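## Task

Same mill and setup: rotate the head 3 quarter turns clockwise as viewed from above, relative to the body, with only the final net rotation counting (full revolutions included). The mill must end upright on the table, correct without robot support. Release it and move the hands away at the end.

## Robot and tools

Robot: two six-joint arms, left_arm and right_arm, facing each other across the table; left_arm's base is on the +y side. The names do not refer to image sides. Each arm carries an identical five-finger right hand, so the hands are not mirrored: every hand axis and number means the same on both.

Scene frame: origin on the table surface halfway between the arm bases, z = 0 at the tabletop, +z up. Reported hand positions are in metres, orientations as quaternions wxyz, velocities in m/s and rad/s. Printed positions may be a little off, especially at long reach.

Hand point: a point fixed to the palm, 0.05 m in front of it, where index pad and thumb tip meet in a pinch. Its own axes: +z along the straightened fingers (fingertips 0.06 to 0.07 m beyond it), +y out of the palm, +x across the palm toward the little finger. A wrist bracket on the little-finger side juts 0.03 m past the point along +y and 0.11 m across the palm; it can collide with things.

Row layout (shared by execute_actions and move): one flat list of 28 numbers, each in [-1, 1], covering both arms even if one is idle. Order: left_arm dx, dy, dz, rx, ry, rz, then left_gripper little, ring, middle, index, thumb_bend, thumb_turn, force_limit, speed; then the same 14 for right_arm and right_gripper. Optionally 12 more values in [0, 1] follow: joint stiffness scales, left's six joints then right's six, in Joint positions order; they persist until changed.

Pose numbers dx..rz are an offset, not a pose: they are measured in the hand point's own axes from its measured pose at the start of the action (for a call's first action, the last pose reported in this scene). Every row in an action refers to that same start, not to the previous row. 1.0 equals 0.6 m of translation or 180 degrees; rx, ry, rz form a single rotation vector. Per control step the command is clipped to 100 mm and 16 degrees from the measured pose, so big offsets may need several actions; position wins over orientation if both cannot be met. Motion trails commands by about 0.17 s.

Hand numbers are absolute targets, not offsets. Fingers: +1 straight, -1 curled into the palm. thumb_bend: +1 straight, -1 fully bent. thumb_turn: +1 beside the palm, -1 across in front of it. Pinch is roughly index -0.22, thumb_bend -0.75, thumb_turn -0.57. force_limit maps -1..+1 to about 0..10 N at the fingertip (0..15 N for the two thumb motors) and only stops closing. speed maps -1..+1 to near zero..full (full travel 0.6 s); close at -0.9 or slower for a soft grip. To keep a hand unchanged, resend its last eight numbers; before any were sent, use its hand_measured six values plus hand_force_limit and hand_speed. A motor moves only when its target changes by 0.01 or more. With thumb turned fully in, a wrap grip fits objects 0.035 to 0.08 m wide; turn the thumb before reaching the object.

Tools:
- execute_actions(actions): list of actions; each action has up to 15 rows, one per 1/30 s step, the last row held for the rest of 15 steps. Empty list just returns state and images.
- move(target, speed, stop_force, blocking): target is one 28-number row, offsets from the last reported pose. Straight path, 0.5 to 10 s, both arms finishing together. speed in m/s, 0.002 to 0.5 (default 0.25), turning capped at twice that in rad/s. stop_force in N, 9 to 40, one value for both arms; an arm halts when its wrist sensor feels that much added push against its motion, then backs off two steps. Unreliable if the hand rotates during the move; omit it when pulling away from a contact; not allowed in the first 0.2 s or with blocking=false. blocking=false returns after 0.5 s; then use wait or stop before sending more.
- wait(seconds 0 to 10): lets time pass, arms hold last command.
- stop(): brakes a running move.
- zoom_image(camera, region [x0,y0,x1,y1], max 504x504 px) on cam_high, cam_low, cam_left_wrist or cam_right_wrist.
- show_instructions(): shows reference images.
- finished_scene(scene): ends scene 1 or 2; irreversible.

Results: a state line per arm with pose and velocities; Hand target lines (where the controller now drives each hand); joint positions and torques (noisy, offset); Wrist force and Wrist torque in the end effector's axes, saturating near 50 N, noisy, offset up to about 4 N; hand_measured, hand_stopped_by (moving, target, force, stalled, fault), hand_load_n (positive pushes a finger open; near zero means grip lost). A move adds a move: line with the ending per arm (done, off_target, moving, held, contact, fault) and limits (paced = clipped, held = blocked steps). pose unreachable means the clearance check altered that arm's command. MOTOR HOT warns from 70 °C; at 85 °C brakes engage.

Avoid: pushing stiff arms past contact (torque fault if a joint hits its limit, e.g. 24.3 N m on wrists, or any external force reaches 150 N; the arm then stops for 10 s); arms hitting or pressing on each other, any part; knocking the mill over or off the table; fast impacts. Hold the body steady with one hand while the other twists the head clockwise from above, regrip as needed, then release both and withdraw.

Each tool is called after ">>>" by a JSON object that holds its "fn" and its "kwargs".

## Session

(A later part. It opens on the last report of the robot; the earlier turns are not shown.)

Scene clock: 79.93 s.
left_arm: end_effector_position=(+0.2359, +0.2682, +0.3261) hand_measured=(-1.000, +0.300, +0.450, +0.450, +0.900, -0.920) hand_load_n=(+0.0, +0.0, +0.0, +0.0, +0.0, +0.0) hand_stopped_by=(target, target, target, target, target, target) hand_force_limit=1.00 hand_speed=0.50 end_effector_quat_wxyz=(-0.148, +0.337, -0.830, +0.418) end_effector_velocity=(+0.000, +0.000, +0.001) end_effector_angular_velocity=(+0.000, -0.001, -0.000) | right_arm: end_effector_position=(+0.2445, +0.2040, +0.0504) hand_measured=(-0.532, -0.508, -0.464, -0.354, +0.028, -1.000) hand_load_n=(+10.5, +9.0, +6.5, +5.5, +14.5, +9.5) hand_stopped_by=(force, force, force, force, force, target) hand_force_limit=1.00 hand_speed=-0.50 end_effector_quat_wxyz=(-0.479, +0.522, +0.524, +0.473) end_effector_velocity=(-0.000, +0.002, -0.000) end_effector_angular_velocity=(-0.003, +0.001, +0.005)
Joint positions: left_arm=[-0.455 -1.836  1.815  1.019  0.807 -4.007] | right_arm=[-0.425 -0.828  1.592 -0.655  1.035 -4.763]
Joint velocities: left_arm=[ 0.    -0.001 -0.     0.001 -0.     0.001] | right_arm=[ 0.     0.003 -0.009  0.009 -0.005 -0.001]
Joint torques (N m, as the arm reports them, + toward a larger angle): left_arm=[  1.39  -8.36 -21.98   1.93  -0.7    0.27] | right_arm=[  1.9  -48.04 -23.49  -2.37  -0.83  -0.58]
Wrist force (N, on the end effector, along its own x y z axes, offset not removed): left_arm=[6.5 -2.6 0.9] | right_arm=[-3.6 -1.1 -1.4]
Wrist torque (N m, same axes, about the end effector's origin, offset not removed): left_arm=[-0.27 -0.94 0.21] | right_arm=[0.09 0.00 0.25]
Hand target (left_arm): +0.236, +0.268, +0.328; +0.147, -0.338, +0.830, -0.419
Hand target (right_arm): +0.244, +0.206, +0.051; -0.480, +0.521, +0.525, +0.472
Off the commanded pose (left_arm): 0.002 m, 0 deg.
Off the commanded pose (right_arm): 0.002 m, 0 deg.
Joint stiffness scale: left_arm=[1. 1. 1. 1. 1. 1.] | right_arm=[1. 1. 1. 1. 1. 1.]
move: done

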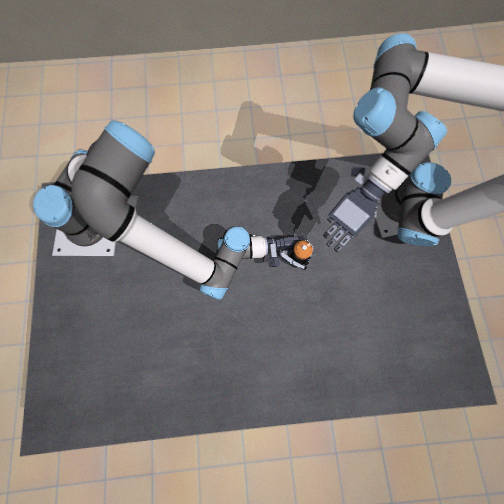

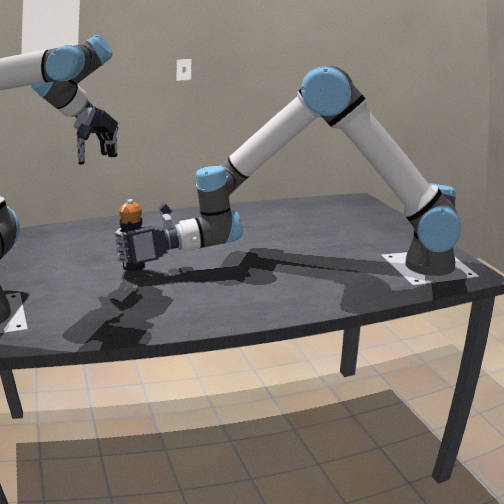

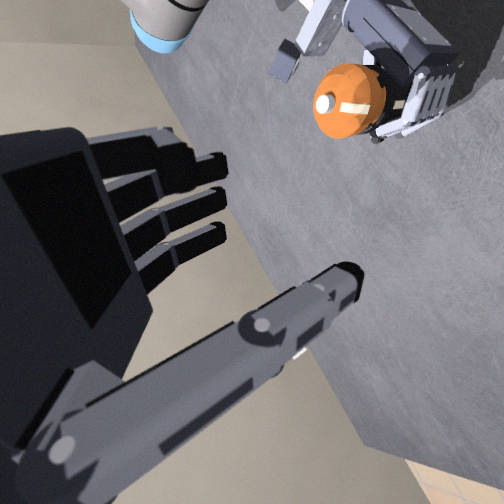

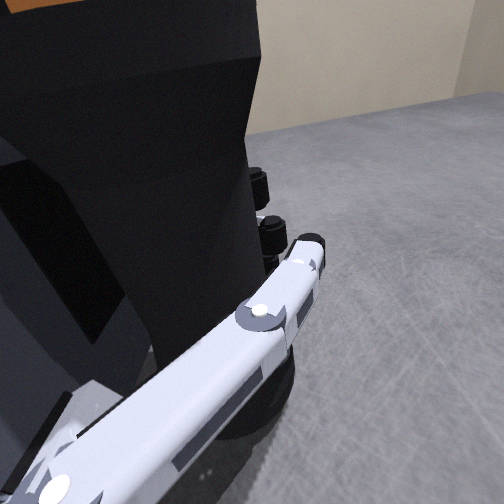

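>>> {"fn": "move", "kwargs": {"target": [0.113,0.06,0.169,0.003,-0.229,-0.176,-1,0.3,0.5,0.5,0.9,-0.92,1,0.5,0,0,0,0,0,0,-1,-1,-1,-1,-0.95,-1,1,-0.5], "speed": 0.2}}

>>> {"fn": "move", "kwargs": {"target": [0,0.07,0.054,0,0,0,-1,0.3,0.5,0.5,0.9,-0.92,1,0.5,0,0,0,0,0,0,-1,-1,-1,-1,-0.95,-1,1,-0.5], "speed": 0.06}}

Scene clock: 92.57 s.
left_arm: end_effector_position=(+0.2240, +0.1773, +0.2382) hand_measured=(-1.000, +0.300, +0.500, +0.500, +0.900, -0.920) hand_load_n=(+0.0, +0.0, +0.0, +0.0, +0.0, +0.0) hand_stopped_by=(target, target, target, target, target, target) hand_force_limit=1.00 hand_speed=0.50 end_effector_quat_wxyz=(-0.311, +0.668, -0.605, +0.302) end_effector_velocity=(-0.001, +0.001, +0.002) end_effector_angular_velocity=(-0.006, +0.001, +0.014) | right_arm: end_effector_position=(+0.2444, +0.2042, +0.0504) hand_measured=(-0.532, -0.514, -0.478, -0.376, +0.034, -1.000) hand_load_n=(+10.0, +9.5, +10.5, +11.0, +15.5, +9.0) hand_stopped_by=(force, force, force, force, force, target) hand_force_limit=1.00 hand_speed=-0.50 end_effector_quat_wxyz=(-0.479, +0.522, +0.524, +0.472) end_effector_velocity=(+0.000, -0.000, +0.000) end_effector_angular_velocity=(+0.000, -0.000, -0.000)
Joint positions: left_arm=[-0.368 -1.157  1.536  1.554  0.729 -5.216] | right_arm=[-0.425 -0.827  1.591 -0.654  1.034 -4.763]
Joint velocities: left_arm=[ 0.001 -0.001 -0.004  0.013  0.004 -0.018] | right_arm=[-0. -0.  0. -0. -0.  0.]
Joint torques (N m, as the arm reports them, + toward a larger angle): left_arm=[  1.68 -32.38 -17.91   2.82  -1.    -0.54] | right_arm=[  0.86 -49.3  -18.46  -2.77  -0.12  -0.09]
Wrist force (N, on the end effector, along its own x y z axes, offset not removed): left_arm=[1.5 -3.1 1.7] | right_arm=[-5.6 -3.8 1.1]
Wrist torque (N m, same axes, about the end effector's origin, offset not removed): left_arm=[-0.78 -0.29 -0.19] | right_arm=[-0.35 -0.08 0.14]
Hand target (left_arm): +0.224, +0.177, +0.238; -0.312, +0.669, -0.603, +0.302
Hand target (right_arm): +0.244, +0.204, +0.050; -0.479, +0.522, +0.524, +0.473
Off the commanded pose (left_arm): 0.001 m, 0 deg.
Off the commanded pose (right_arm): 0.000 m, 0 deg.
Joint stiffness scale: left_arm=[1. 1. 1. 1. 1. 1.] | right_arm=[1. 1. 1. 1. 1. 1.]
move: done

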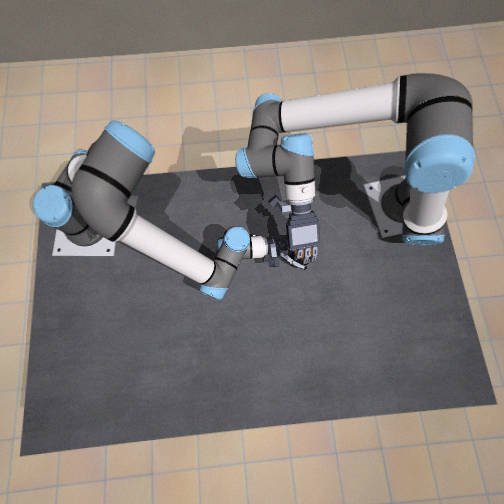

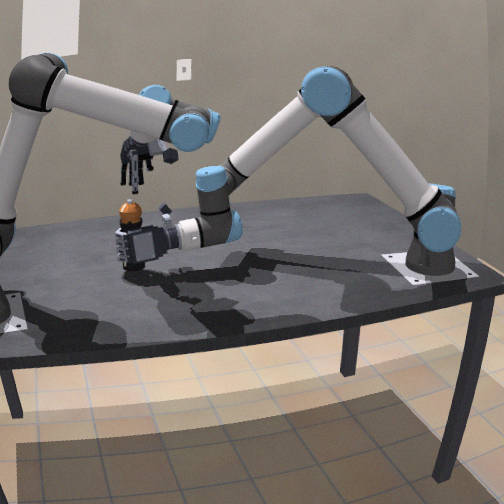

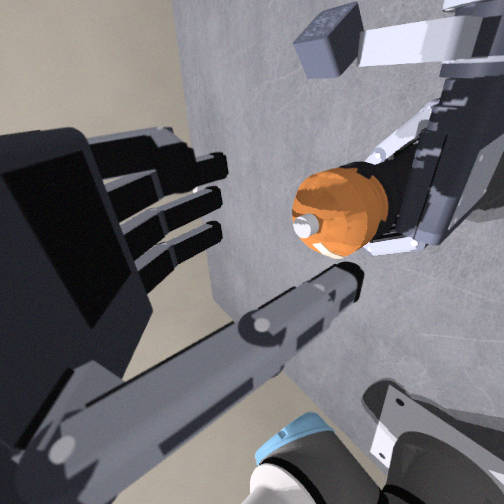

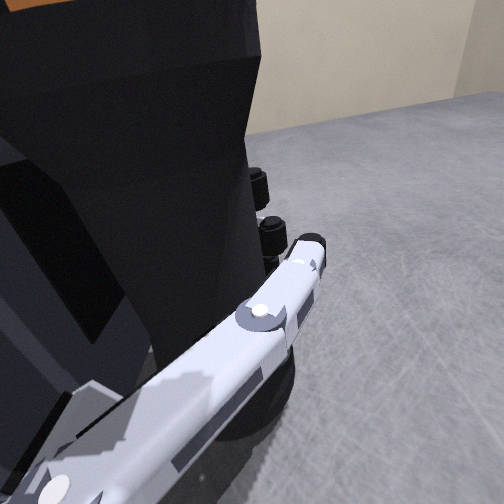

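Scene clock: 93.90 s.
left_arm: end_effector_position=(+0.2234, +0.1752, +0.1868) hand_measured=(-1.000, +0.300, +0.500, +0.500, +0.900, -0.920) hand_load_n=(+0.0, +0.0, +0.0, +0.0, +0.0, +0.0) hand_stopped_by=(target, target, target, target, target, target) hand_force_limit=1.00 hand_speed=0.50 end_effector_quat_wxyz=(-0.310, +0.669, -0.604, +0.303) end_effector_velocity=(-0.000, -0.001, -0.002) end_effector_angular_velocity=(-0.007, +0.001, +0.000) | right_arm: end_effector_position=(+0.2444, +0.2042, +0.0504) hand_measured=(-0.532, -0.514, -0.478, -0.376, +0.034, -1.000) hand_load_n=(+10.0, +9.5, +10.5, +11.0, +15.5, +9.0) hand_stopped_by=(force, force, force, force, force, target) hand_force_limit=1.00 hand_speed=-0.50 end_effector_quat_wxyz=(-0.479, +0.522, +0.524, +0.472) end_effector_velocity=(-0.000, +0.000, -0.000) end_effector_angular_velocity=(-0.000, +0.000, +0.000)
Joint positions: left_arm=[-0.368 -1.103  1.597  1.435  0.729 -5.217] | right_arm=[-0.425 -0.827  1.591 -0.654  1.034 -4.763]
Joint velocities: left_arm=[-0.     0.001  0.    -0.008  0.    -0.001] | right_arm=[ 0.  0.  0. -0.  0.  0.]
Joint torques (N m, as the arm reports them, + toward a larger angle): left_arm=[ -0.98 -33.43 -12.39   2.51  -1.13  -0.26] | right_arm=[  0.79 -49.57 -19.98  -2.39  -0.3   -0.23]
Wrist force (N, on the end effector, along its own x y z axes, offset not removed): left_arm=[2.3 -2.4 1.6] | right_arm=[-9.1 -4.5 -4.1]
Wrist torque (N m, same axes, about the end effector's origin, offset not removed): left_arm=[-0.53 -0.58 0.06] | right_arm=[-0.15 0.65 -0.29]
Hand target (left_arm): +0.223, +0.176, +0.185; -0.311, +0.668, -0.605, +0.302
Hand target (right_arm): +0.244, +0.204, +0.050; -0.479, +0.522, +0.524, +0.472
Off the commanded pose (left_arm): 0.002 m, 0 deg.
Off the commanded pose (right_arm): 0.000 m, 0 deg.
Joint stiffness scale: left_arm=[1. 1. 1. 1. 1. 1.] | right_arm=[1. 1. 1. 1. 1. 1.]
move: done

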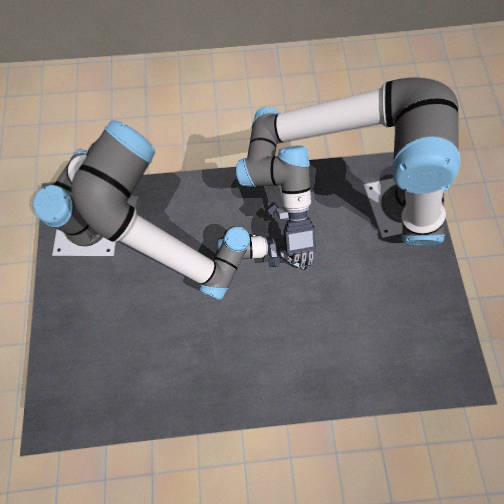

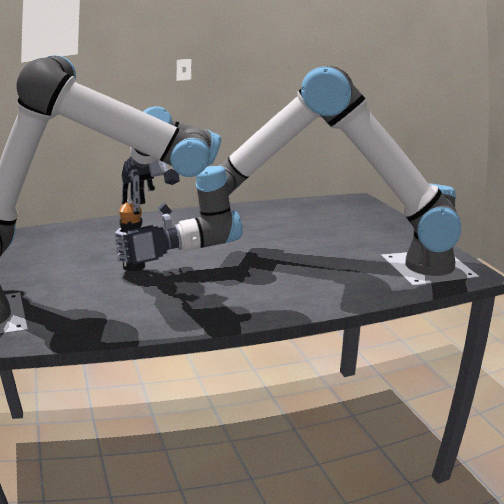

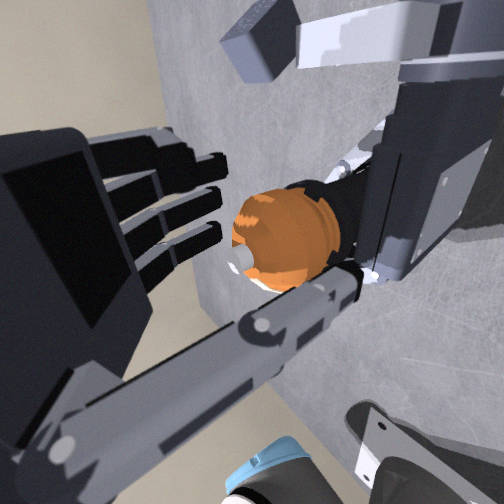

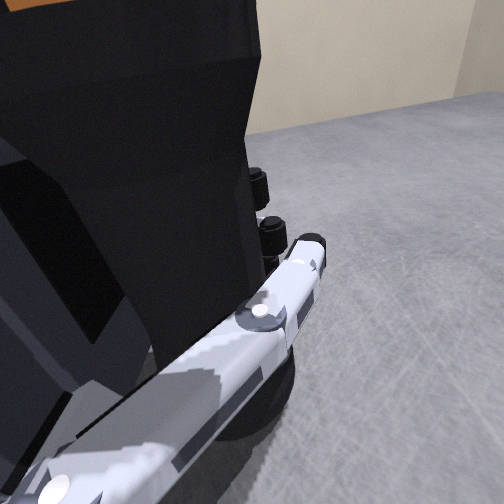

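>>> {"fn": "move", "kwargs": {"target": [-0.013,0.028,0.027,0,0,0,-1,0.3,0.5,0.5,0.9,-0.92,1,0.5,0,0,0,0,0,0,-1,-1,-1,-1,-0.95,-1,1,-0.5], "speed": 0.04}}

>>> {"fn": "execute_actions", "kwargs": {"actions": [[[0,0,0,0,0,0,-1,0.3,0.33,0.33,0.35,-0.92,1,0,0,0,0,0,0,0,-1,-1,-1,-1,-0.95,-1,1,-0.5]],[[0,0,0,0,0,0,-1,-0.2,-0.5,-0.5,0.35,-0.92,1,0.6,0,0,0,0,0,0,-1,-1,-1,-1,-0.95,-1,1,-0.5]],[[0,0,0,0,0,0,-1,-0.2,-0.6,-0.6,0.2,-0.92,1,0.8,0,0,0,0,0,0,-1,-1,-1,-1,-0.95,-1,1,-0.5]]]}}

>>> {"fn": "move", "kwargs": {"target": [0.007,-0.005,0.007,-0.007,0.173,0.139,-1,-0.2,-0.5,-0.5,0.2,-0.92,1,0.8,0,0,0,0,0,0,-1,-1,-1,-1,-0.95,-1,1,-0.5], "speed": 0.15}}

>>> {"fn": "zoom_image", "kwargs": {"camera": "cam_low", "region": [90,170,180,260]}}

Scene clock: 107.17 s.
left_arm: end_effector_position=(+0.2250, +0.1816, +0.1649) hand_measured=(-1.000, +0.300, +0.500, +0.500, +0.900, -0.920) hand_load_n=(+0.0, +0.0, +0.0, +0.0, +0.0, +0.0) hand_stopped_by=(target, target, target, target, target, target) hand_force_limit=1.00 hand_speed=0.50 end_effector_quat_wxyz=(-0.309, +0.669, -0.604, +0.304) end_effector_velocity=(-0.001, -0.001, -0.001) end_effector_angular_velocity=(-0.010, +0.002, -0.001) | right_arm: end_effector_position=(+0.2444, +0.2042, +0.0504) hand_measured=(-0.532, -0.514, -0.478, -0.376, +0.034, -1.000) hand_load_n=(+10.0, +9.5, +10.5, +11.0, +16.0, +9.0) hand_stopped_by=(force, force, force, force, force, target) hand_force_limit=1.00 hand_speed=-0.50 end_effector_quat_wxyz=(-0.479, +0.522, +0.524, +0.472) end_effector_velocity=(+0.000, -0.000, -0.001) end_effector_angular_velocity=(-0.001, +0.000, -0.000)
Joint positions: left_arm=[-0.368 -1.093  1.644  1.375  0.729 -5.218] | right_arm=[-0.425 -0.827  1.591 -0.654  1.034 -4.763]
Joint velocities: left_arm=[-0.001 -0.002  0.001 -0.008 -0.    -0.001] | right_arm=[-0.     0.001 -0.     0.    -0.    -0.   ]
Joint torques (N m, as the arm reports them, + toward a larger angle): left_arm=[ -0.88 -34.6  -10.98   1.84  -1.28  -0.29] | right_arm=[  0.34 -49.27 -20.26  -2.5   -0.45  -0.16]
Wrist force (N, on the end effector, along its own x y z axes, offset not removed): left_arm=[2.9 -2.9 1.0] | right_arm=[-8.5 -1.2 -1.8]
Wrist torque (N m, same axes, about the end effector's origin, offset not removed): left_arm=[-0.25 -0.56 0.06] | right_arm=[0.10 0.65 0.13]
Hand target (left_arm): +0.225, +0.182, +0.163; -0.310, +0.669, -0.604, +0.303
Hand target (right_arm): +0.244, +0.204, +0.050; -0.479, +0.522, +0.524, +0.472
Off the commanded pose (left_arm): 0.002 m, 0 deg.
Off the commanded pose (right_arm): 0.000 m, 0 deg.
Joint stiffness scale: left_arm=[1. 1. 1. 1. 1. 1.] | right_arm=[1. 1. 1. 1. 1. 1.]
move: done

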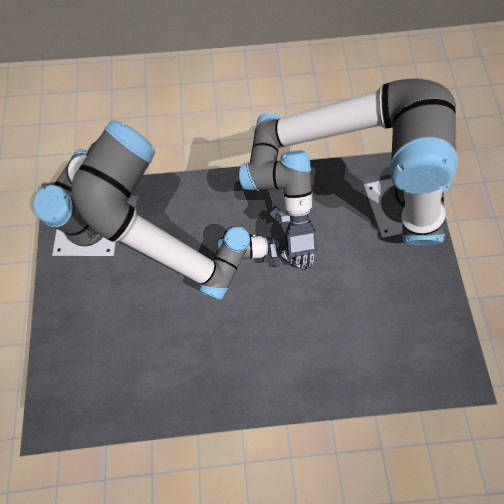

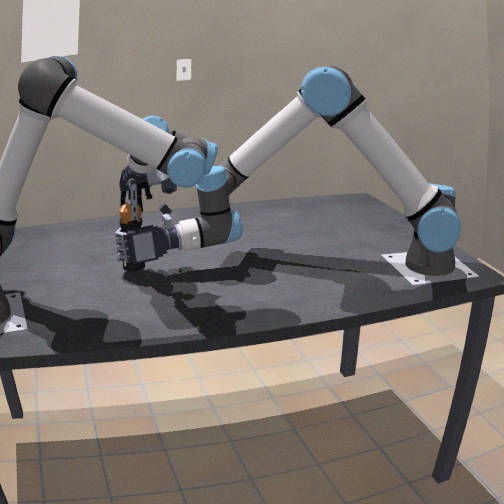

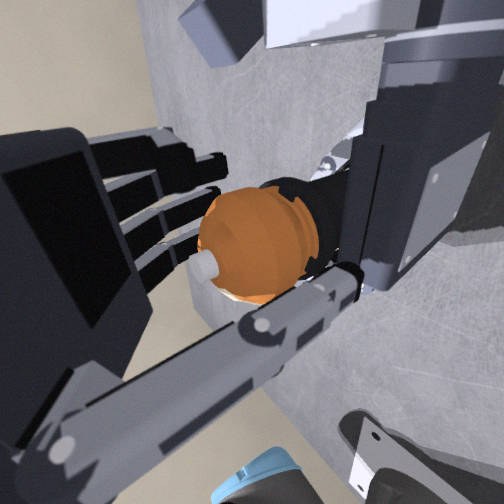

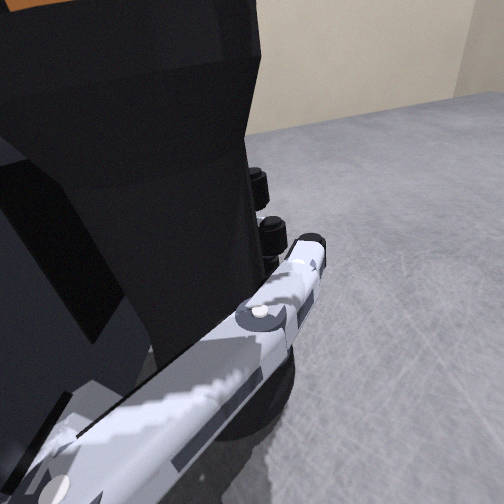

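Scene clock: 108.67 s.
left_arm: end_effector_position=(+0.2258, +0.1814, +0.1650) hand_measured=(-1.000, -0.126, +0.174, +0.182, +0.370, -0.920) hand_load_n=(+0.0, +2.0, +12.0, +10.5, +20.5, +5.5) hand_stopped_by=(target, force, force, force, force, target) hand_force_limit=1.00 hand_speed=0.80 end_effector_quat_wxyz=(-0.309, +0.670, -0.603, +0.305) end_effector_velocity=(+0.001, +0.000, -0.000) end_effector_angular_velocity=(+0.000, -0.000, +0.002) | right_arm: end_effector_position=(+0.2420, +0.2049, +0.0504) hand_measured=(-0.532, -0.514, -0.478, -0.376, +0.034, -1.000) hand_load_n=(+10.5, +10.0, +10.5, +10.0, +16.5, +7.5) hand_stopped_by=(force, force, force, force, force, target) hand_force_limit=1.00 hand_speed=-0.50 end_effector_quat_wxyz=(-0.480, +0.521, +0.525, +0.472) end_effector_velocity=(+0.000, +0.000, +0.001) end_effector_angular_velocity=(+0.001, -0.000, -0.000)
Joint positions: left_arm=[-0.367 -1.093  1.644  1.375  0.728 -5.218] | right_arm=[-0.423 -0.827  1.591 -0.654  1.033 -4.764]
Joint velocities: left_arm=[ 0.001  0.001 -0.     0.001  0.    -0.001] | right_arm=[-0. -0. -0. -0. -0. -0.]
Joint torques (N m, as the arm reports them, + toward a larger angle): left_arm=[ -0.39 -35.1  -14.05   2.39  -1.15  -0.07] | right_arm=[ -0.06 -49.57 -20.07  -2.48  -0.27  -0.13]
Wrist force (N, on the end effector, along its own x y z axes, offset not removed): left_arm=[5.9 -3.0 -1.5] | right_arm=[-9.1 -4.0 0.7]
Wrist torque (N m, same axes, about the end effector's origin, offset not removed): left_arm=[-0.36 -0.81 0.09] | right_arm=[-0.30 0.56 -0.38]
Hand target (left_arm): +0.226, +0.181, +0.165; -0.309, +0.670, -0.603, +0.304
Hand target (right_arm): +0.243, +0.205, +0.050; -0.480, +0.521, +0.525, +0.472
Off the commanded pose (left_arm): 0.000 m, 0 deg.
Off the commanded pose (right_arm): 0.001 m, 0 deg.
Joint stiffness scale: left_arm=[1. 1. 1. 1. 1. 1.] | right_arm=[1. 1. 1. 1. 1. 1.]

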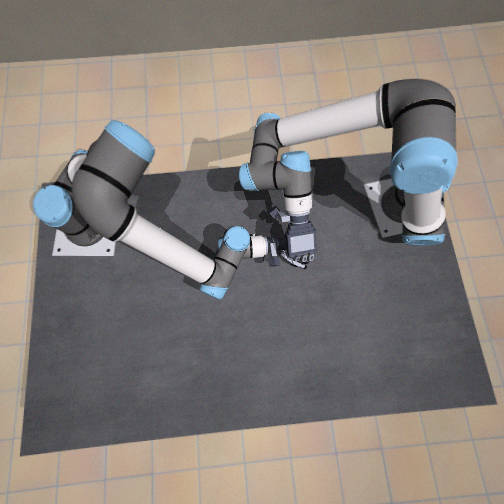

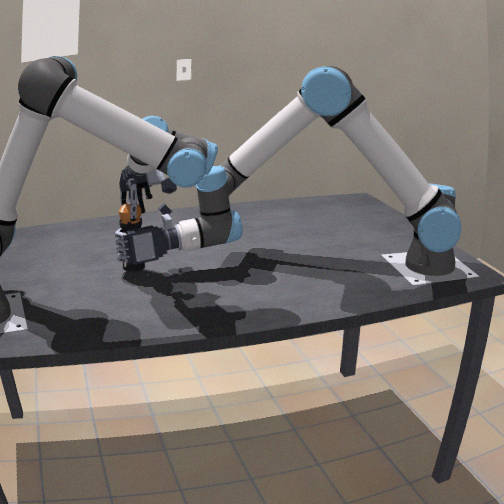

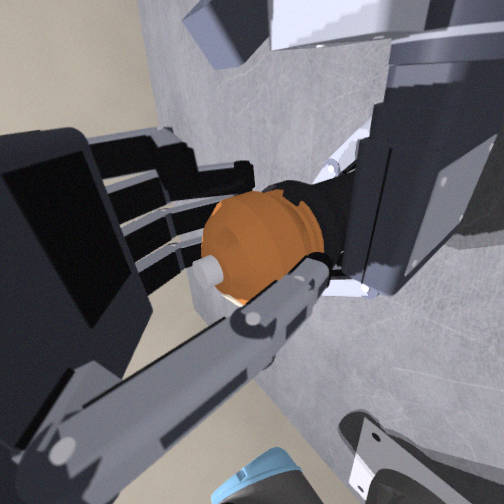

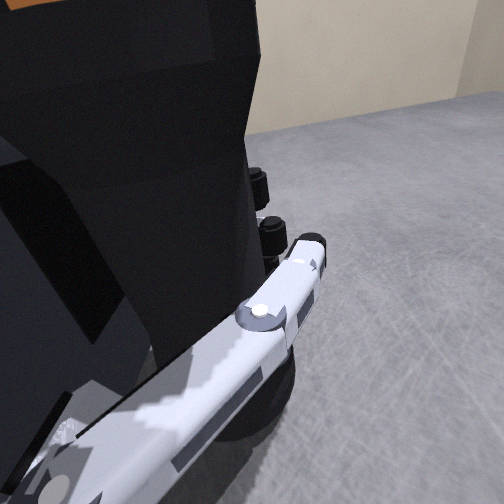

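Scene clock: 111.53 s.
left_arm: end_effector_position=(+0.2309, +0.1772, +0.1655) hand_measured=(-1.000, -0.126, +0.174, +0.182, +0.372, -0.920) hand_load_n=(+0.0, +2.5, +9.0, +9.0, +23.0, +0.5) hand_stopped_by=(target, force, force, force, force, target) hand_force_limit=1.00 hand_speed=0.80 end_effector_quat_wxyz=(-0.189, +0.423, -0.795, +0.392) end_effector_velocity=(-0.000, -0.001, -0.000) end_effector_angular_velocity=(+0.001, +0.001, -0.014) | right_arm: end_effector_position=(+0.2423, +0.2047, +0.0503) hand_measured=(-0.532, -0.514, -0.478, -0.376, +0.034, -1.000) hand_load_n=(+9.0, +9.0, +10.0, +10.0, +16.0, +8.0) hand_stopped_by=(force, force, force, force, force, target) hand_force_limit=1.00 hand_speed=-0.50 end_effector_quat_wxyz=(-0.480, +0.521, +0.525, +0.472) end_effector_velocity=(-0.000, -0.000, -0.000) end_effector_angular_velocity=(-0.001, +0.001, +0.000)
Joint positions: left_arm=[-0.393 -1.413  1.867  0.694  0.75  -4.201] | right_arm=[-0.423 -0.827  1.591 -0.654  1.033 -4.764]
Joint velocities: left_arm=[ 0.002 -0.005  0.002 -0.011  0.008  0.021] | right_arm=[ 0.     0.    -0.     0.002  0.     0.   ]
Joint torques (N m, as the arm reports them, + toward a larger angle): left_arm=[  0.45 -26.75 -15.3    0.73  -1.42   0.31] | right_arm=[  0.61 -45.31 -16.72  -1.5   -0.61   0.02]
Wrist force (N, on the end effector, along its own x y z axes, offset not removed): left_arm=[5.0 4.3 1.5] | right_arm=[-3.5 -3.3 -6.1]
Wrist torque (N m, same axes, about the end effector's origin, offset not removed): left_arm=[-0.14 -1.43 0.41] | right_arm=[-0.49 0.73 0.04]
Hand target (left_arm): +0.231, +0.178, +0.165; +0.188, -0.423, +0.795, -0.392
Hand target (right_arm): +0.242, +0.205, +0.050; -0.480, +0.521, +0.525, +0.472
Off the commanded pose (left_arm): 0.001 m, 0 deg.
Off the commanded pose (right_arm): 0.000 m, 0 deg.
Joint stiffness scale: left_arm=[1. 1. 1. 1. 1. 1.] | right_arm=[1. 1. 1. 1. 1. 1.]
move: done

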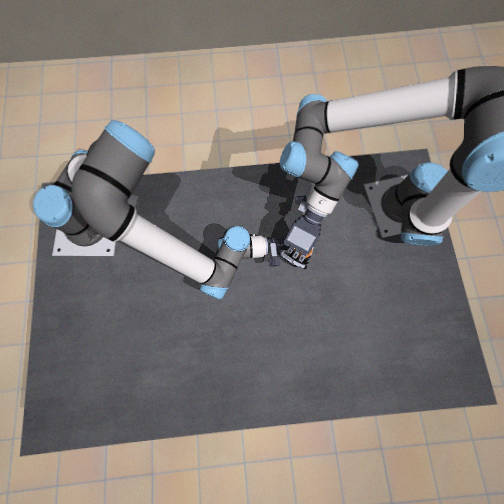

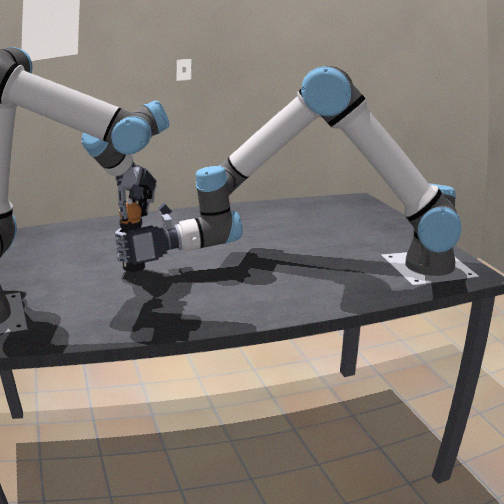

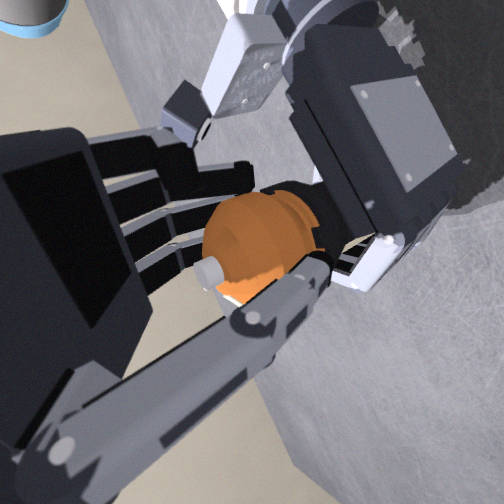

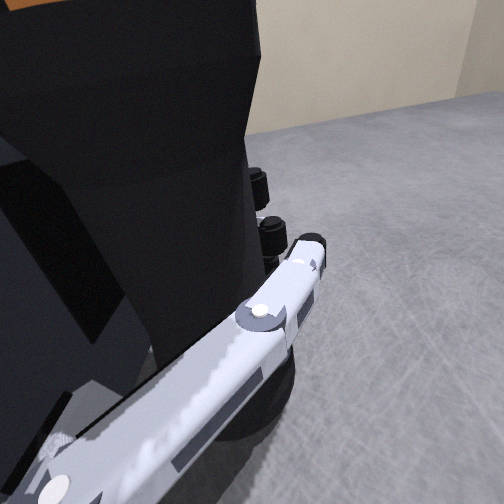

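Region (90, 170, 180, 260) of cam_low's 504x504 image, scaled by 5.600, with more detail than that image has.

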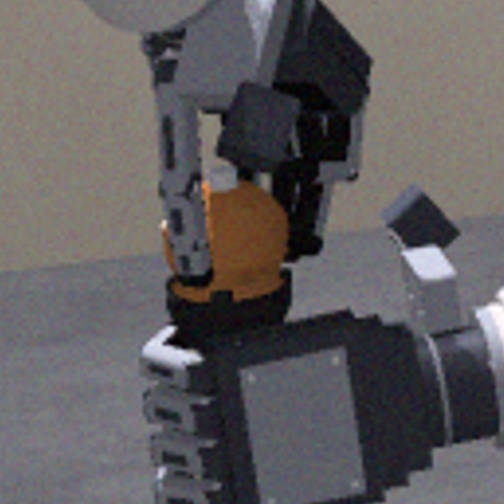

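Working.

>>> {"fn": "move", "kwargs": {"target": [0.007,-0.004,0.008,-0.007,0.174,0.138,-1,-0.2,-0.6,-0.6,0.2,-0.92,1,0.8,0,0,0,0,0,0,-1,-1,-1,-1,-0.95,-1,1,-0.5], "speed": 0.15}}

>>> {"fn": "move", "kwargs": {"target": [0.007,-0.005,0.007,-0.007,0.174,0.138,-1,-0.2,-0.5,-0.5,0.2,-0.92,1,0.8,0,0,0,0,0,0,-1,-1,-1,-1,-0.95,-1,1,-0.5], "speed": 0.15}}

>>> {"fn": "move", "kwargs": {"target": [0.007,-0.006,0.007,-0.007,0.174,0.138,-1,-0.2,-0.6,-0.6,0.2,-0.92,1,0.8,0,0,0,0,0,0,-1,-1,-1,-1,-0.95,-1,1,-0.5], "speed": 0.15}}

>>> {"fn": "execute_actions", "kwargs": {"actions": [[[0,0,0,0,0,0,-1,0.3,0.5,0.5,0.9,-0.92,1,0.5,0,0,0,0,0,0,-1,-1,-1,-1,-0.95,-1,1,-0.5]],[[0,-0.05,-0.04,0,0,0,-1,0.3,0.5,0.5,0.9,-0.92,1,0.5,0,0,0,0,0,0,-1,-1,-1,-1,-0.95,-1,1,-0.5]]]}}

Scene clock: 131.00 s.
left_arm: end_effector_position=(+0.2333, +0.1709, +0.1647) hand_measured=(-1.000, -0.126, +0.162, +0.172, +0.374, -0.920) hand_load_n=(+0.0, +0.5, +11.0, +10.5, +25.5, -1.0) hand_stopped_by=(target, force, force, force, force, target) hand_force_limit=1.00 hand_speed=0.80 end_effector_quat_wxyz=(-0.044, +0.128, -0.892, +0.432) end_effector_velocity=(-0.000, +0.000, -0.001) end_effector_angular_velocity=(+0.002, +0.001, -0.016) | right_arm: end_effector_position=(+0.2434, +0.2044, +0.0502) hand_measured=(-0.532, -0.514, -0.478, -0.376, +0.034, -1.000) hand_load_n=(+8.5, +8.5, +10.0, +11.0, +16.0, +9.0) hand_stopped_by=(force, force, force, force, force, target) hand_force_limit=1.00 hand_speed=-0.50 end_effector_quat_wxyz=(-0.479, +0.522, +0.524, +0.472) end_effector_velocity=(-0.000, -0.000, -0.001) end_effector_angular_velocity=(-0.001, +0.000, +0.000)
Joint positions: left_arm=[-0.165 -1.629  1.998  0.322  1.35  -3.36 ] | right_arm=[-0.424 -0.827  1.591 -0.654  1.034 -4.764]
Joint velocities: left_arm=[ 0.008  0.     0.    -0.002  0.02   0.015] | right_arm=[ 0.  0.  0.  0. -0. -0.]
Joint torques (N m, as the arm reports them, + toward a larger angle): left_arm=[  0.36 -15.99 -17.06  -0.33   0.47   0.11] | right_arm=[  2.05 -49.09 -19.28  -2.8   -0.88  -0.23]
Wrist force (N, on the end effector, along its own x y z axes, offset not removed): left_arm=[6.2 -1.3 -5.2] | right_arm=[-11.3 -4.6 -1.5]
Wrist torque (N m, same axes, about the end effector's origin, offset not removed): left_arm=[0.25 -1.20 0.22] | right_arm=[-0.89 0.99 -0.36]
Hand target (left_arm): +0.233, +0.171, +0.165; +0.043, -0.126, +0.892, -0.433
Hand target (right_arm): +0.242, +0.205, +0.050; -0.480, +0.521, +0.525, +0.472
Off the commanded pose (left_arm): 0.001 m, 0 deg.
Off the commanded pose (right_arm): 0.001 m, 0 deg.
Joint stiffness scale: left_arm=[1. 1. 1. 1. 1. 1.] | right_arm=[1. 1. 1. 1. 1. 1.]
move: done

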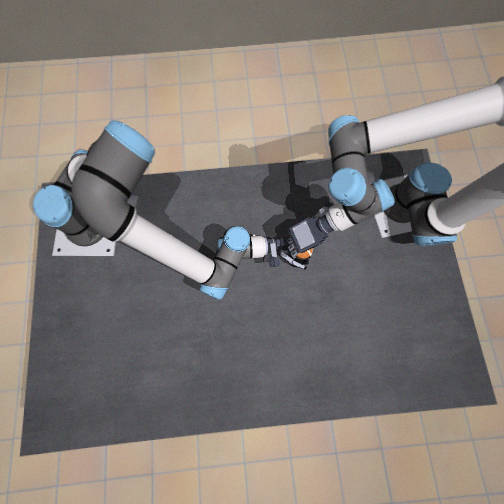

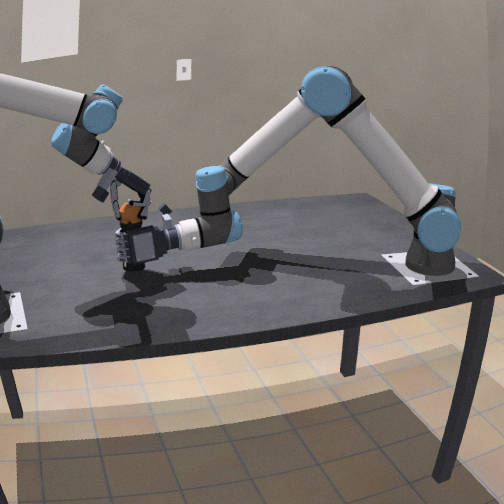

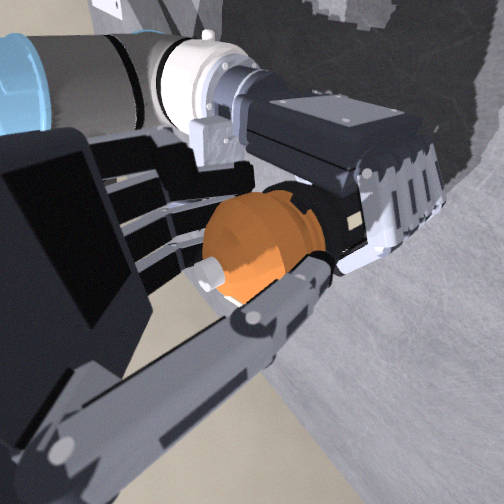

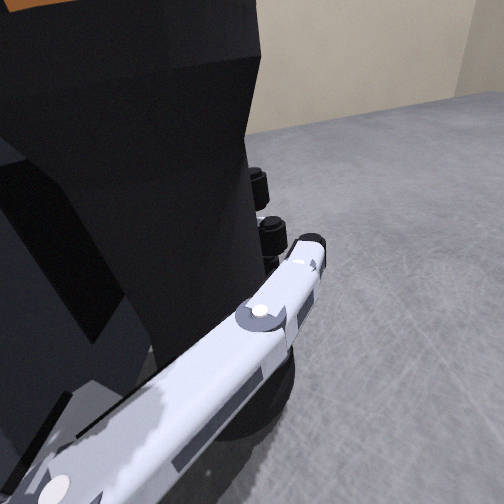

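Scene clock: 133.87 s.
left_arm: end_effector_position=(+0.2307, +0.1661, +0.1639) hand_measured=(-1.000, -0.126, +0.162, +0.172, +0.374, -0.920) hand_load_n=(+0.0, +1.0, +10.0, +10.0, +25.0, -1.5) hand_stopped_by=(target, force, force, force, force, target) hand_force_limit=1.00 hand_speed=0.80 end_effector_quat_wxyz=(-0.106, +0.183, +0.882, -0.421) end_effector_velocity=(+0.000, +0.000, -0.001) end_effector_angular_velocity=(+0.002, -0.002, -0.013) | right_arm: end_effector_position=(+0.2438, +0.2042, +0.0498) hand_measured=(-0.532, -0.514, -0.478, -0.376, +0.034, -1.000) hand_load_n=(+8.0, +8.5, +10.0, +10.5, +16.0, +9.5) hand_stopped_by=(force, force, force, force, force, target) hand_force_limit=1.00 hand_speed=-0.50 end_effector_quat_wxyz=(-0.479, +0.522, +0.524, +0.472) end_effector_velocity=(+0.000, -0.000, -0.000) end_effector_angular_velocity=(-0.000, +0.000, -0.000)
Joint positions: left_arm=[ 0.182 -1.46   1.852  0.44   2.14  -2.648] | right_arm=[-0.424 -0.827  1.591 -0.653  1.034 -4.764]
Joint velocities: left_arm=[ 0.005  0.007 -0.005  0.008  0.01   0.017] | right_arm=[-0.  0.  0. -0. -0. -0.]
Joint torques (N m, as the arm reports them, + toward a larger angle): left_arm=[ -0.38 -21.71 -20.09   0.88   1.06   0.42] | right_arm=[  0.78 -49.53 -19.71  -2.72  -0.57  -0.24]
Wrist force (N, on the end effector, along its own x y z axes, offset not removed): left_arm=[5.5 1.8 -1.5] | right_arm=[-9.7 -3.9 -1.0]
Wrist torque (N m, same axes, about the end effector's origin, offset not removed): left_arm=[0.45 -1.32 0.18] | right_arm=[-0.47 0.89 -0.37]
Hand target (left_arm): +0.231, +0.165, +0.164; -0.106, +0.185, +0.881, -0.421
Hand target (right_arm): +0.243, +0.204, +0.050; -0.479, +0.522, +0.524, +0.472
Off the commanded pose (left_arm): 0.001 m, 0 deg.
Off the commanded pose (right_arm): 0.001 m, 0 deg.
Joint stiffness scale: left_arm=[1. 1. 1. 1. 1. 1.] | right_arm=[1. 1. 1. 1. 1. 1.]
move: done

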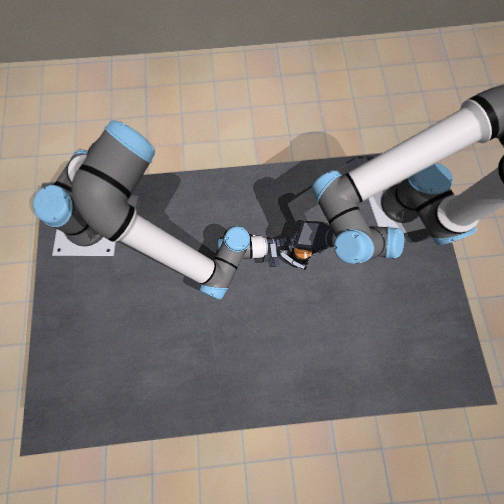

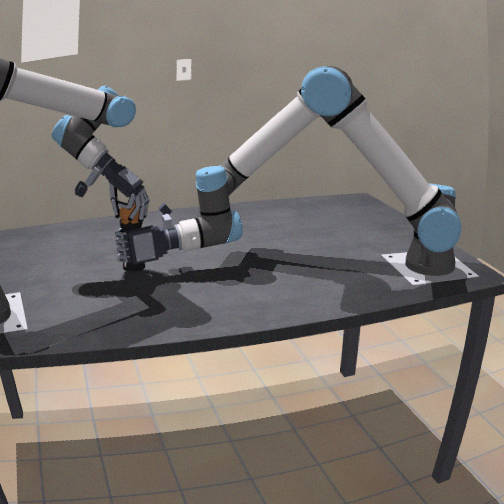

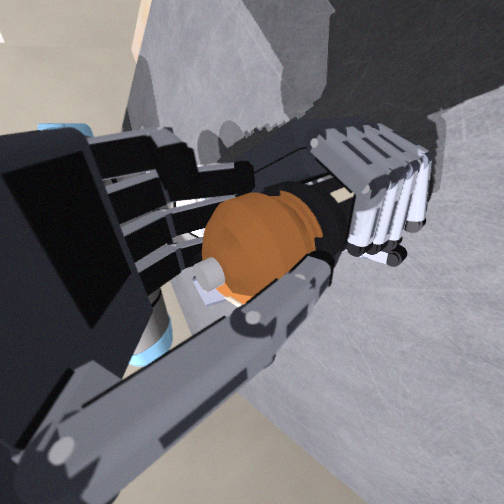

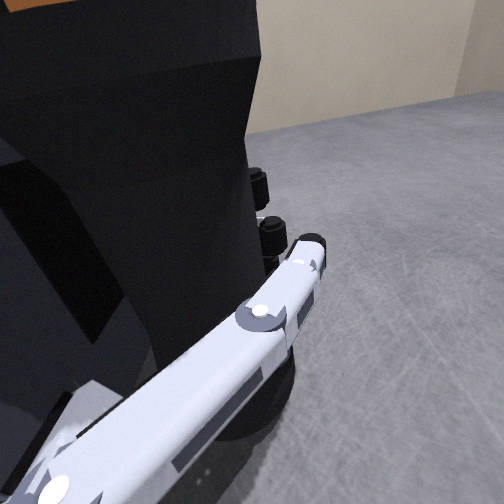

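Scene clock: 136.73 s.
left_arm: end_effector_position=(+0.2249, +0.1645, +0.1631) hand_measured=(-1.000, -0.126, +0.162, +0.172, +0.374, -0.920) hand_load_n=(+0.0, +1.0, +9.0, +9.5, +25.5, -2.5) hand_stopped_by=(target, force, force, force, force, target) hand_force_limit=1.00 hand_speed=0.80 end_effector_quat_wxyz=(-0.244, +0.472, +0.767, -0.358) end_effector_velocity=(-0.001, +0.001, +0.000) end_effector_angular_velocity=(+0.002, +0.001, -0.017) | right_arm: end_effector_position=(+0.2434, +0.2041, +0.0494) hand_measured=(-0.532, -0.514, -0.478, -0.376, +0.034, -1.000) hand_load_n=(+8.0, +8.5, +10.0, +10.5, +16.0, +9.0) hand_stopped_by=(force, force, force, force, force, target) hand_force_limit=1.00 hand_speed=-0.50 end_effector_quat_wxyz=(-0.479, +0.523, +0.524, +0.471) end_effector_velocity=(-0.001, +0.000, +0.000) end_effector_angular_velocity=(+0.001, -0.000, +0.001)
Joint positions: left_arm=[ 0.318 -1.095  1.559  1.135  2.467 -1.58 ] | right_arm=[-0.424 -0.827  1.591 -0.652  1.034 -4.764]
Joint velocities: left_arm=[ 0.     0.007 -0.004  0.022 -0.     0.029] | right_arm=[ 0.001 -0.     0.    -0.001  0.    -0.   ]
Joint torques (N m, as the arm reports them, + toward a larger angle): left_arm=[ -1.52 -34.5  -18.08   2.34   2.11   0.4 ] | right_arm=[  0.25 -49.54 -19.67  -2.76  -0.42  -0.15]
Wrist force (N, on the end effector, along its own x y z axes, offset not removed): left_arm=[3.3 1.4 -1.2] | right_arm=[-6.4 -6.6 -5.0]
Wrist torque (N m, same axes, about the end effector's origin, offset not removed): left_arm=[-0.06 -0.76 -0.01] | right_arm=[-0.45 0.65 -0.40]
Hand target (left_arm): +0.225, +0.163, +0.164; -0.244, +0.474, +0.766, -0.359
Hand target (right_arm): +0.244, +0.204, +0.050; -0.479, +0.522, +0.524, +0.472
Off the commanded pose (left_arm): 0.002 m, 0 deg.
Off the commanded pose (right_arm): 0.001 m, 0 deg.
Joint stiffness scale: left_arm=[1. 1. 1. 1. 1. 1.] | right_arm=[1. 1. 1. 1. 1. 1.]
move: done

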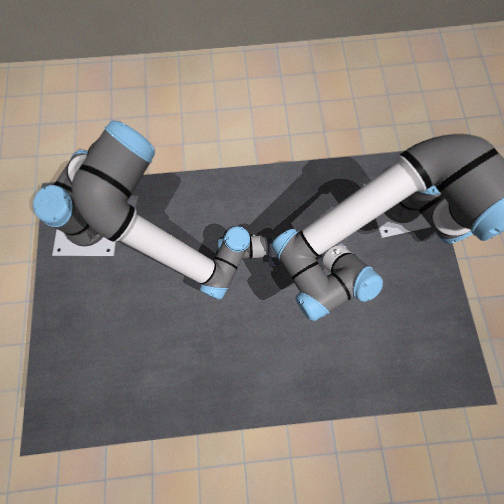

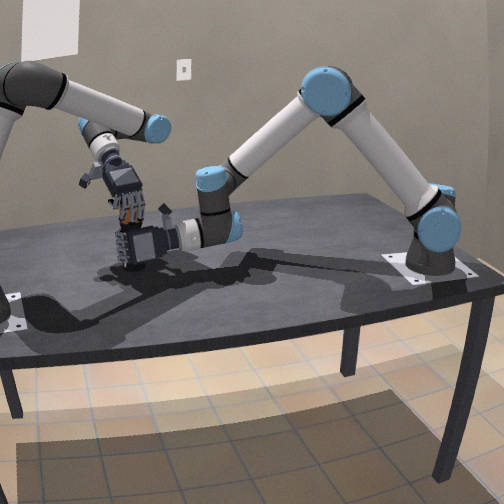

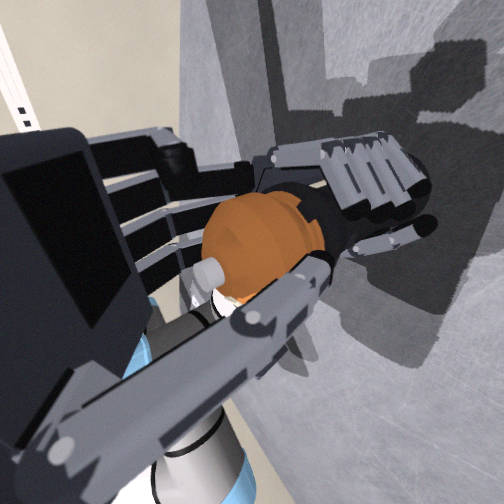

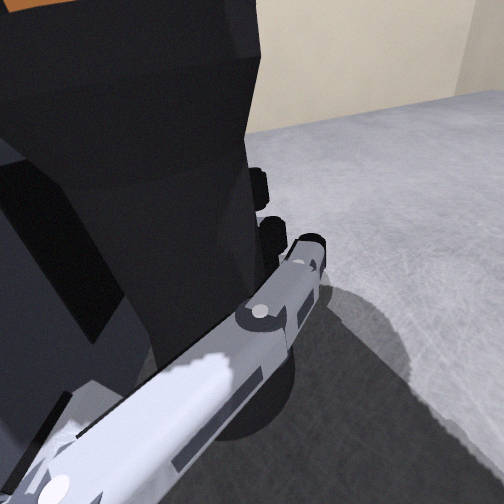

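Scene clock: 137.73 s.
left_arm: end_effector_position=(+0.2259, +0.1641, +0.2008) hand_measured=(-1.000, +0.300, +0.500, +0.500, +0.900, -0.920) hand_load_n=(+0.0, +0.0, +0.0, +0.0, +0.0, +0.0) hand_stopped_by=(target, target, target, target, target, target) hand_force_limit=1.00 hand_speed=0.50 end_effector_quat_wxyz=(-0.243, +0.472, +0.768, -0.359) end_effector_velocity=(-0.003, +0.006, +0.004) end_effector_angular_velocity=(+0.029, +0.014, -0.002) | right_arm: end_effector_position=(+0.2422, +0.2043, +0.0493) hand_measured=(-0.532, -0.514, -0.478, -0.376, +0.034, -1.000) hand_load_n=(+8.5, +9.0, +10.5, +10.5, +16.0, +9.5) hand_stopped_by=(force, force, force, force, force, target) hand_force_limit=1.00 hand_speed=-0.50 end_effector_quat_wxyz=(-0.480, +0.522, +0.525, +0.471) end_effector_velocity=(-0.000, +0.000, -0.000) end_effector_angular_velocity=(-0.000, +0.000, +0.000)
Joint positions: left_arm=[ 0.319 -1.13   1.508  1.22   2.466 -1.581] | right_arm=[-0.423 -0.827  1.592 -0.652  1.034 -4.764]
Joint velocities: left_arm=[ 0.001  0.    -0.003  0.038 -0.     0.004] | right_arm=[ 0.  0. -0. -0. -0.  0.]
Joint torques (N m, as the arm reports them, + toward a larger angle): left_arm=[  0.44 -33.59 -18.01   2.47   1.04   0.07] | right_arm=[  1.29 -49.44 -19.21  -2.48  -0.29  -0.16]
Wrist force (N, on the end effector, along its own x y z axes, offset not removed): left_arm=[5.4 -2.3 -1.4] | right_arm=[-7.2 -1.9 -2.2]
Wrist torque (N m, same axes, about the end effector's origin, offset not removed): left_arm=[-0.29 -0.89 0.39] | right_arm=[0.29 0.34 -0.03]
Hand target (left_arm): +0.226, +0.164, +0.201; -0.244, +0.472, +0.768, -0.358
Hand target (right_arm): +0.242, +0.204, +0.049; -0.480, +0.522, +0.525, +0.471
Off the commanded pose (left_arm): 0.001 m, 0 deg.
Off the commanded pose (right_arm): 0.000 m, 0 deg.
Joint stiffness scale: left_arm=[1. 1. 1. 1. 1. 1.] | right_arm=[1. 1. 1. 1. 1. 1.]

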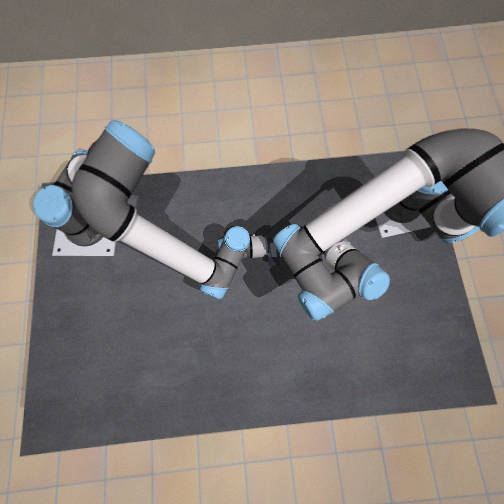

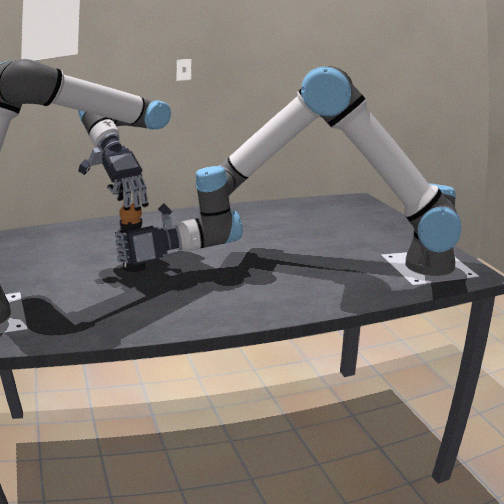

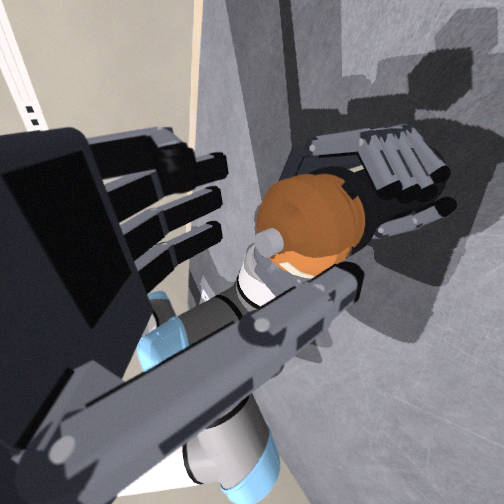

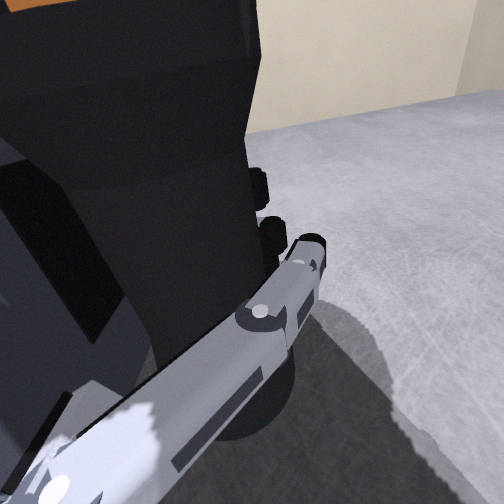

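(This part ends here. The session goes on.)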